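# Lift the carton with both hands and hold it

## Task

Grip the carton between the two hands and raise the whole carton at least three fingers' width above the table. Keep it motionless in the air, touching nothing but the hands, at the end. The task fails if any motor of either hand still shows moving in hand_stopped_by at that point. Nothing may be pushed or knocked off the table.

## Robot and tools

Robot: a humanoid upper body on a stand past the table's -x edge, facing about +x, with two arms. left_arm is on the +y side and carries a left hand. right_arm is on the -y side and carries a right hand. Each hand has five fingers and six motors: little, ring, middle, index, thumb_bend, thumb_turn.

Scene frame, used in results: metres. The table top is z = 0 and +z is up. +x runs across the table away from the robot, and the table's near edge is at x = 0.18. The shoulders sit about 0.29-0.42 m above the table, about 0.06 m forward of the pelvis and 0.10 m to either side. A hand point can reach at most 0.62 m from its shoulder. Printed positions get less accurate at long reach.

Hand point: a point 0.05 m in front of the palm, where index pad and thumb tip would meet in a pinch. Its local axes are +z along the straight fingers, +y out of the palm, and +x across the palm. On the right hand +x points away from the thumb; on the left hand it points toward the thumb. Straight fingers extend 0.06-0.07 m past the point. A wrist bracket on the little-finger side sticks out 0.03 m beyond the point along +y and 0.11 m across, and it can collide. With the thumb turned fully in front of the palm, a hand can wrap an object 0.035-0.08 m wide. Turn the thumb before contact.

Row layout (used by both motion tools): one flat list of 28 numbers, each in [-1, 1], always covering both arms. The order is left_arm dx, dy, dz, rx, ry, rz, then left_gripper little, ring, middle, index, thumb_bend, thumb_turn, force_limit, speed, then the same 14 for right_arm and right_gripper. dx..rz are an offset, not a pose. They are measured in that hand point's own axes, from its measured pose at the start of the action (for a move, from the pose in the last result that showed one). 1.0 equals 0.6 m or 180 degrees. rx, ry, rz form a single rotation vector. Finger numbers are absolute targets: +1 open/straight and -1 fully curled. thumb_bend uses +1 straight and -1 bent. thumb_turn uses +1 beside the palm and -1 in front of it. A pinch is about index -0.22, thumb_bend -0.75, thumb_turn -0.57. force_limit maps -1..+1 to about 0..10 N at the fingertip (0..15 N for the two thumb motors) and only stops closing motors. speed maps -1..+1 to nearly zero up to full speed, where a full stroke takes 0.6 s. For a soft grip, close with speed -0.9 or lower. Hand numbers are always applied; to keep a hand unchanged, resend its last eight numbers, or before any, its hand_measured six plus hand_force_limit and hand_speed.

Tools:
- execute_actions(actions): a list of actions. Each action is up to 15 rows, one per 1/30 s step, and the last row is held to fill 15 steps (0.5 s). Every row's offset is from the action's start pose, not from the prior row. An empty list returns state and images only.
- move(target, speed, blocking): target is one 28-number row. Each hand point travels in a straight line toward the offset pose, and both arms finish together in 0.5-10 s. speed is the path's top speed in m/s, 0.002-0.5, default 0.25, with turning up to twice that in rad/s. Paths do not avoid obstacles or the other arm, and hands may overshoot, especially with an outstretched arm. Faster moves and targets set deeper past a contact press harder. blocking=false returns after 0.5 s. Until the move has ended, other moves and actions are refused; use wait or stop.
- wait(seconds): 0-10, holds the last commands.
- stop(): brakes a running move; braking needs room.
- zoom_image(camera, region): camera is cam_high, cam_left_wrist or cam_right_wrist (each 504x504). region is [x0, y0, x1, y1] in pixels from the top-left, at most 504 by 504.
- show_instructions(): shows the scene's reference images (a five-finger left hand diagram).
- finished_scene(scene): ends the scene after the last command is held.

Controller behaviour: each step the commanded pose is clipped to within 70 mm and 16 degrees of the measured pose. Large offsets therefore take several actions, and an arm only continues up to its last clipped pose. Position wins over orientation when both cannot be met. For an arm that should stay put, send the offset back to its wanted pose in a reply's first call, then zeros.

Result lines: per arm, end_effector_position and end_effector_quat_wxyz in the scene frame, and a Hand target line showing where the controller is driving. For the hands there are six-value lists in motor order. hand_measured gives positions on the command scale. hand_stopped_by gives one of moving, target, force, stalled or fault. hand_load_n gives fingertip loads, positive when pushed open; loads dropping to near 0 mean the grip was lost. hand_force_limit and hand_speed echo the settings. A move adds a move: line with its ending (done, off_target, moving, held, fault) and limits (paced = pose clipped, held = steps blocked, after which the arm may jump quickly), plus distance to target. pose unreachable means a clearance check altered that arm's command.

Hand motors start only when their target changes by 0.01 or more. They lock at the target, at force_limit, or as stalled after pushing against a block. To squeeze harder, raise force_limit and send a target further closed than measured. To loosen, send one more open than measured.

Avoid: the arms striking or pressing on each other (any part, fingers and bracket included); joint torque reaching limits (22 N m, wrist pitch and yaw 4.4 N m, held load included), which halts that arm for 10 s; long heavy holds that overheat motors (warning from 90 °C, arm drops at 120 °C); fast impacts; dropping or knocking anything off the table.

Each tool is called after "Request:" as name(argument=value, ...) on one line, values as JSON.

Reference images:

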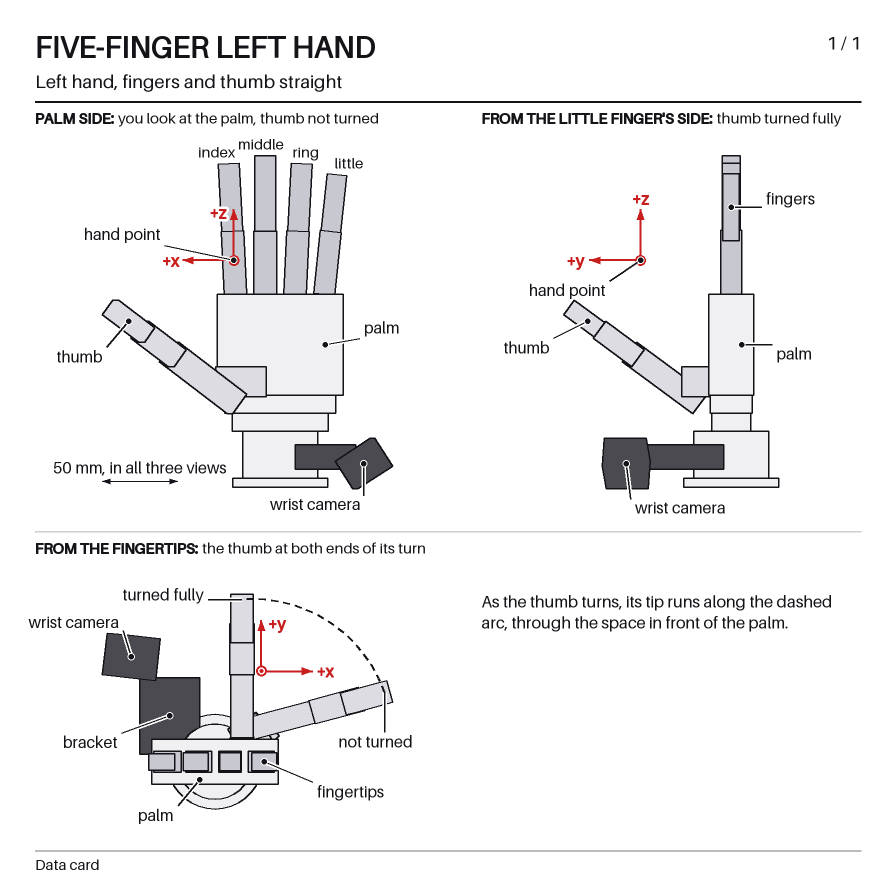

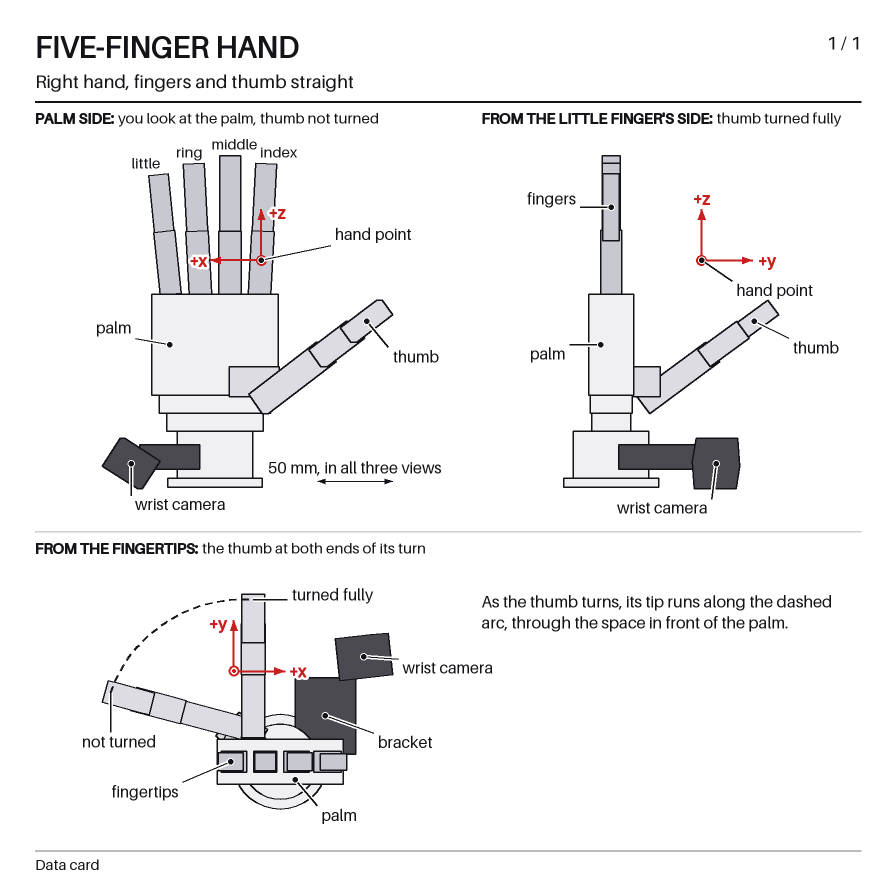

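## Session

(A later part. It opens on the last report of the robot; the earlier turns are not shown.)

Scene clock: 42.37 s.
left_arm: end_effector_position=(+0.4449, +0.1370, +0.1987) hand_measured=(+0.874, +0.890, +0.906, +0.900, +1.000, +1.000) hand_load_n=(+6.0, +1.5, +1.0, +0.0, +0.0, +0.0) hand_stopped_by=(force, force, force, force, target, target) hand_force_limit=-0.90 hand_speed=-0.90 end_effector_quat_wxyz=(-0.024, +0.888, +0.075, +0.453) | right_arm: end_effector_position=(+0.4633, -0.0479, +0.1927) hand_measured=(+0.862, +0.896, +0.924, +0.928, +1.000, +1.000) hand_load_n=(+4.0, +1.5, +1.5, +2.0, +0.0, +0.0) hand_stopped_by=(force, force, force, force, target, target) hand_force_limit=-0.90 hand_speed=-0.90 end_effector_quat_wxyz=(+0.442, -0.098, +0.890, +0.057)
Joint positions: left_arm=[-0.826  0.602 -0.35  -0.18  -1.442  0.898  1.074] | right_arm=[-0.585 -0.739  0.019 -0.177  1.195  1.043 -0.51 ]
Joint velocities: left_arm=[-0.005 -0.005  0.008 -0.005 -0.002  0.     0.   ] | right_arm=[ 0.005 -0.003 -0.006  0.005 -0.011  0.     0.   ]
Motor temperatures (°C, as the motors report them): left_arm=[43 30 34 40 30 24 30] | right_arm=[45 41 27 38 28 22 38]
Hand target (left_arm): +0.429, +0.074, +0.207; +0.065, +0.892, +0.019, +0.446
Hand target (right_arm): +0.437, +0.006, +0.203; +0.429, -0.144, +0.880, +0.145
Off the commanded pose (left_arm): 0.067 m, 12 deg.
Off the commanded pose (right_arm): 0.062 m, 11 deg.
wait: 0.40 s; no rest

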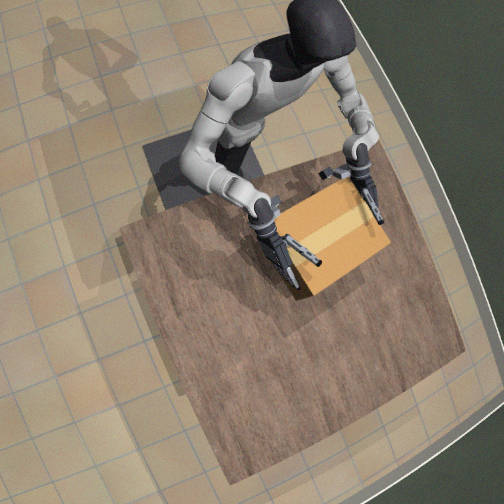

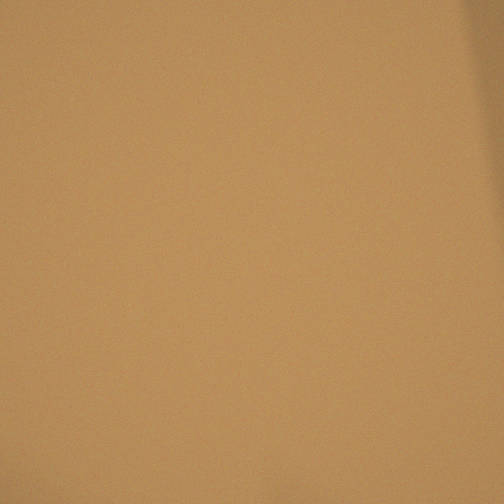

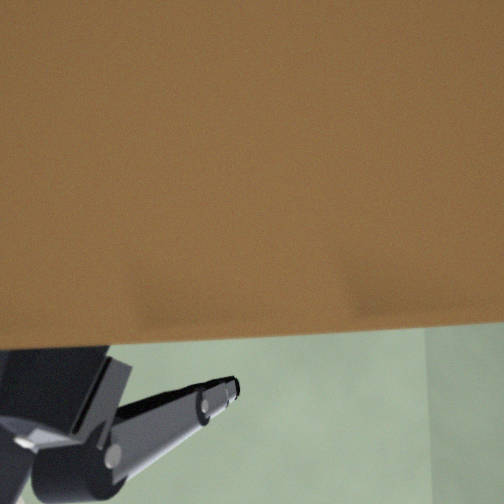

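Request:
execute_actions(actions=[[[-0.013,0.105,-0.036,-0.065,-0.009,0.004,0.7,0.7,0.7,0.7,1,1,-0.9,-0.9,-0.002,0.100,-0.022,-0.063,0.002,0,0.7,0.7,0.7,0.7,1,1,-0.9,-0.9],[-0.011,0.105,-0.037,-0.065,-0.009,0.004,0.7,0.7,0.7,0.7,1,1,-0.9,-0.9,-0.004,0.100,-0.023,-0.063,0.002,0,0.7,0.7,0.7,0.7,1,1,-0.9,-0.9],[-0.008,0.105,-0.040,-0.065,-0.009,0.004,0.7,0.7,0.7,0.7,1,1,-0.9,-0.9,-0.007,0.100,-0.026,-0.063,0.002,0,0.7,0.7,0.7,0.7,1,1,-0.9,-0.9],[-0.004,0.105,-0.043,-0.065,-0.009,0.004,0.7,0.7,0.7,0.7,1,1,-0.9,-0.9,-0.011,0.100,-0.029,-0.063,0.002,0,0.7,0.7,0.7,0.7,1,1,-0.9,-0.9],[0.001,0.105,-0.046,-0.065,-0.009,0.004,0.7,0.7,0.7,0.7,1,1,-0.9,-0.9,-0.016,0.100,-0.032,-0.063,0.002,0,0.7,0.7,0.7,0.7,1,1,-0.9,-0.9],[0.006,0.105,-0.050,-0.065,-0.009,0.004,0.7,0.7,0.7,0.7,1,1,-0.9,-0.9,-0.021,0.100,-0.036,-0.063,0.002,0,0.7,0.7,0.7,0.7,1,1,-0.9,-0.9],[0.011,0.105,-0.053,-0.065,-0.009,0.004,0.7,0.7,0.7,0.7,1,1,-0.9,-0.9,-0.026,0.100,-0.040,-0.063,0.002,0,0.7,0.7,0.7,0.7,1,1,-0.9,-0.9],[0.016,0.105,-0.057,-0.065,-0.009,0.004,0.7,0.7,0.7,0.7,1,1,-0.9,-0.9,-0.031,0.101,-0.043,-0.063,0.002,0,0.7,0.7,0.7,0.7,1,1,-0.9,-0.9],[0.021,0.105,-0.060,-0.065,-0.009,0.004,0.7,0.7,0.7,0.7,1,1,-0.9,-0.9,-0.035,0.101,-0.047,-0.063,0.002,0,0.7,0.7,0.7,0.7,1,1,-0.9,-0.9],[0.026,0.105,-0.064,-0.065,-0.009,0.004,0.7,0.7,0.7,0.7,1,1,-0.9,-0.9,-0.040,0.101,-0.051,-0.063,0.002,0,0.7,0.7,0.7,0.7,1,1,-0.9,-0.9],[0.030,0.106,-0.067,-0.065,-0.009,0.004,0.7,0.7,0.7,0.7,1,1,-0.9,-0.9,-0.045,0.101,-0.054,-0.063,0.002,0,0.7,0.7,0.7,0.7,1,1,-0.9,-0.9],[0.035,0.106,-0.071,-0.065,-0.009,0.004,0.7,0.7,0.7,0.7,1,1,-0.9,-0.9,-0.050,0.101,-0.058,-0.063,0.002,0,0.7,0.7,0.7,0.7,1,1,-0.9,-0.9],[0.040,0.106,-0.074,-0.065,-0.009,0.004,0.7,0.7,0.7,0.7,1,1,-0.9,-0.9,-0.054,0.101,-0.061,-0.063,0.002,0,0.7,0.7,0.7,0.7,1,1,-0.9,-0.9],[0.044,0.106,-0.077,-0.065,-0.009,0.004,0.7,0.7,0.7,0.7,1,1,-0.9,-0.9,-0.058,0.101,-0.064,-0.063,0.002,0,0.7,0.7,0.7,0.7,1,1,-0.9,-0.9],[0.047,0.106,-0.079,-0.065,-0.009,0.004,0.7,0.7,0.7,0.7,1,1,-0.9,-0.9,-0.061,0.101,-0.066,-0.063,0.002,0,0.7,0.7,0.7,0.7,1,1,-0.9,-0.9]]])

Request:
wait(seconds=0.8)

Scene clock: 43.23 s.
left_arm: end_effector_position=(+0.4455, +0.1368, +0.2369) hand_measured=(+0.874, +0.890, +0.906, +0.900, +1.000, +1.000) hand_load_n=(+7.5, +2.0, +1.0, +0.0, +0.0, +0.0) hand_stopped_by=(force, force, force, force, target, target) hand_force_limit=-0.90 hand_speed=-0.90 end_effector_quat_wxyz=(-0.022, +0.888, +0.082, +0.453) | right_arm: end_effector_position=(+0.4657, -0.0466, +0.2311) hand_measured=(+0.862, +0.896, +0.924, +0.928, +1.000, +1.000) hand_load_n=(+7.0, +2.0, +1.5, +1.0, +0.0, +0.0) hand_stopped_by=(force, force, force, force, target, target) hand_force_limit=-0.90 hand_speed=-0.90 end_effector_quat_wxyz=(+0.445, -0.099, +0.888, +0.058)
Joint positions: left_arm=[-0.933  0.592 -0.265 -0.19  -1.647  1.     1.271] | right_arm=[-0.699 -0.742 -0.097 -0.189  1.344  1.23  -0.641]
Joint velocities: left_arm=[-0.337 -0.055  0.181 -0.009 -0.584  0.207  0.594] | right_arm=[-0.328  0.005 -0.333  0.     0.468  0.471 -0.472]
Motor temperatures (°C, as the motors report them): left_arm=[44 30 34 40 30 24 31] | right_arm=[46 41 27 38 28 23 39]
Hand target (left_arm): +0.429, +0.074, +0.252; +0.067, +0.892, +0.021, +0.447
Hand target (right_arm): +0.438, +0.006, +0.247; +0.432, -0.152, +0.877, +0.144
Off the commanded pose (left_arm): 0.067 m, 12 deg.
Off the commanded pose (right_arm): 0.062 m, 11 deg.

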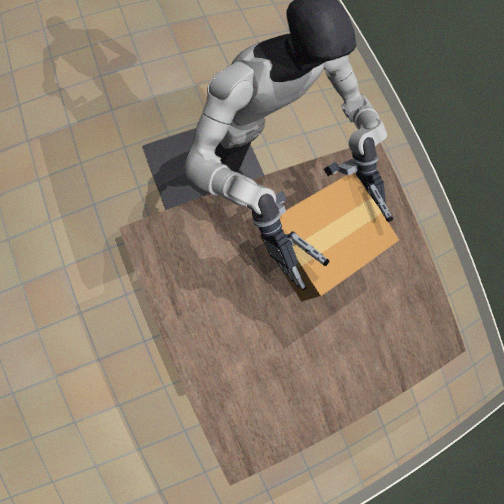

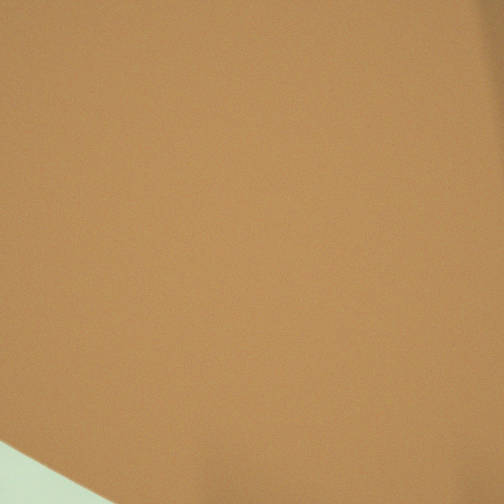

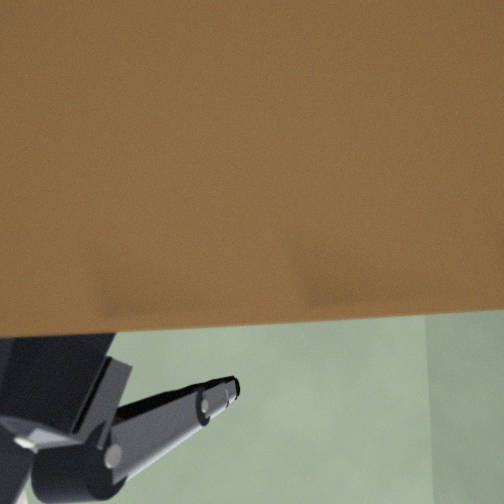

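Scene clock: 44.03 s.
left_arm: end_effector_position=(+0.4454, +0.1361, +0.2443) hand_measured=(+0.874, +0.890, +0.906, +0.900, +1.000, +1.000) hand_load_n=(+7.5, +2.0, +1.0, +0.5, +0.0, +0.0) hand_stopped_by=(force, force, force, force, target, target) hand_force_limit=-0.90 hand_speed=-0.90 end_effector_quat_wxyz=(-0.021, +0.887, +0.084, +0.453) | right_arm: end_effector_position=(+0.4661, -0.0470, +0.2389) hand_measured=(+0.862, +0.896, +0.924, +0.928, +1.000, +1.000) hand_load_n=(+7.5, +1.5, +1.0, +0.5, +0.0, +0.0) hand_stopped_by=(force, force, force, force, target, target) hand_force_limit=-0.90 hand_speed=-0.90 end_effector_quat_wxyz=(+0.447, -0.099, +0.887, +0.057)
Joint positions: left_arm=[-0.955  0.588 -0.252 -0.189 -1.688  1.014  1.313] | right_arm=[-0.722 -0.742 -0.12  -0.19   1.375  1.263 -0.673]
Joint velocities: left_arm=[ 0.012 -0.017  0.002 -0.002 -0.005  0.     0.   ] | right_arm=[-0.002 -0.008 -0.003  0.     0.002  0.     0.   ]
Motor temperatures (°C, as the motors report them): left_arm=[44 30 34 40 30 24 32] | right_arm=[46 41 27 38 28 23 39]
Hand target (left_arm): +0.429, +0.074, +0.252; +0.067, +0.892, +0.021, +0.447
Hand target (right_arm): +0.438, +0.006, +0.247; +0.432, -0.152, +0.877, +0.144
Off the commanded pose (left_arm): 0.065 m, 12 deg.
Off the commanded pose (right_arm): 0.061 m, 11 deg.
wait: 0.80 s; at rest by 0.40 s

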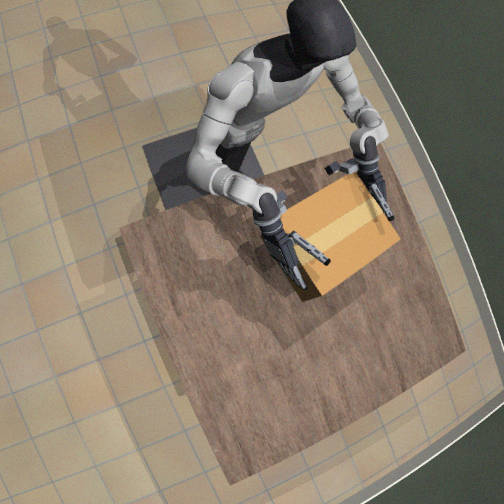

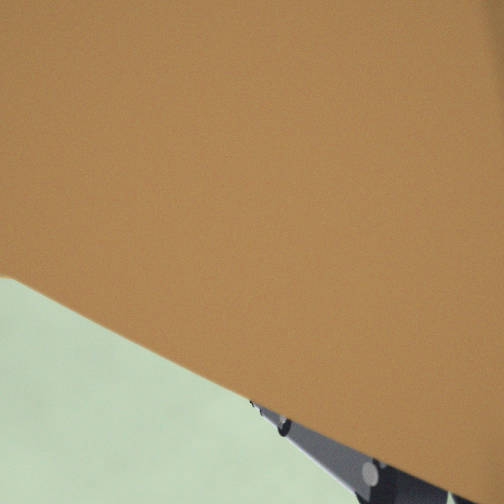

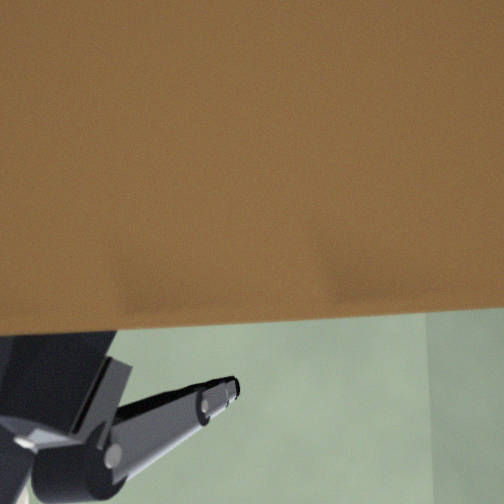

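Lifted about 9 cm. A quick check that it is stable.

Request:
wait(seconds=1)

Scene clock: 45.10 s.
left_arm: end_effector_position=(+0.4454, +0.1361, +0.2443) hand_measured=(+0.874, +0.890, +0.906, +0.900, +1.000, +1.000) hand_load_n=(+7.5, +2.0, +1.0, +0.5, +0.0, +0.0) hand_stopped_by=(force, force, force, force, target, target) hand_force_limit=-0.90 hand_speed=-0.90 end_effector_quat_wxyz=(-0.021, +0.887, +0.084, +0.453) | right_arm: end_effector_position=(+0.4661, -0.0470, +0.2389) hand_measured=(+0.862, +0.896, +0.924, +0.928, +1.000, +1.000) hand_load_n=(+7.5, +1.5, +1.0, +0.5, +0.0, +0.0) hand_stopped_by=(force, force, force, force, target, target) hand_force_limit=-0.90 hand_speed=-0.90 end_effector_quat_wxyz=(+0.447, -0.099, +0.887, +0.057)
Joint positions: left_arm=[-0.955  0.588 -0.252 -0.189 -1.688  1.014  1.313] | right_arm=[-0.722 -0.742 -0.12  -0.19   1.375  1.263 -0.673]
Joint velocities: left_arm=[-0.002  0.    -0.006 -0.003  0.009  0.     0.   ] | right_arm=[-0.002  0.    -0.002 -0.003  0.005  0.     0.   ]
Motor temperatures (°C, as the motors report them): left_arm=[45 30 34 40 30 24 32] | right_arm=[47 41 27 38 28 23 40]
Hand target (left_arm): +0.429, +0.074, +0.252; +0.067, +0.892, +0.021, +0.447
Hand target (right_arm): +0.438, +0.006, +0.247; +0.432, -0.152, +0.877, +0.144
Off the commanded pose (left_arm): 0.065 m, 12 deg.
Off the commanded pose (right_arm): 0.061 m, 11 deg.
wait: 1.00 s; at rest by 0.10 s

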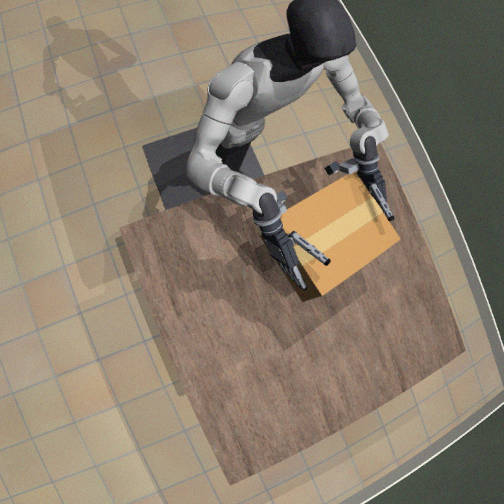

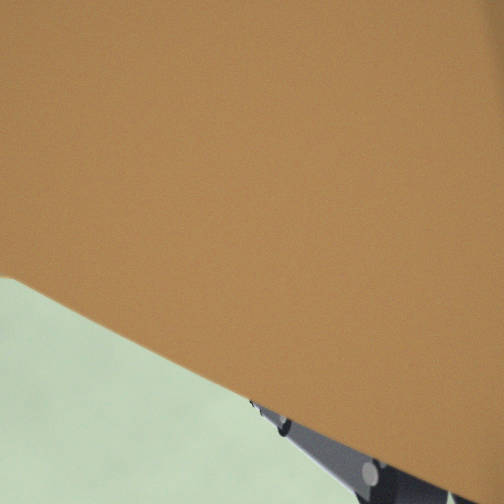

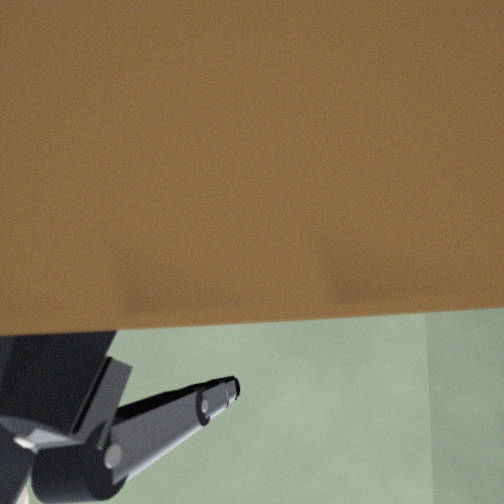

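Request:
finished_scene(scene=1)

The scene is finished: the task was done.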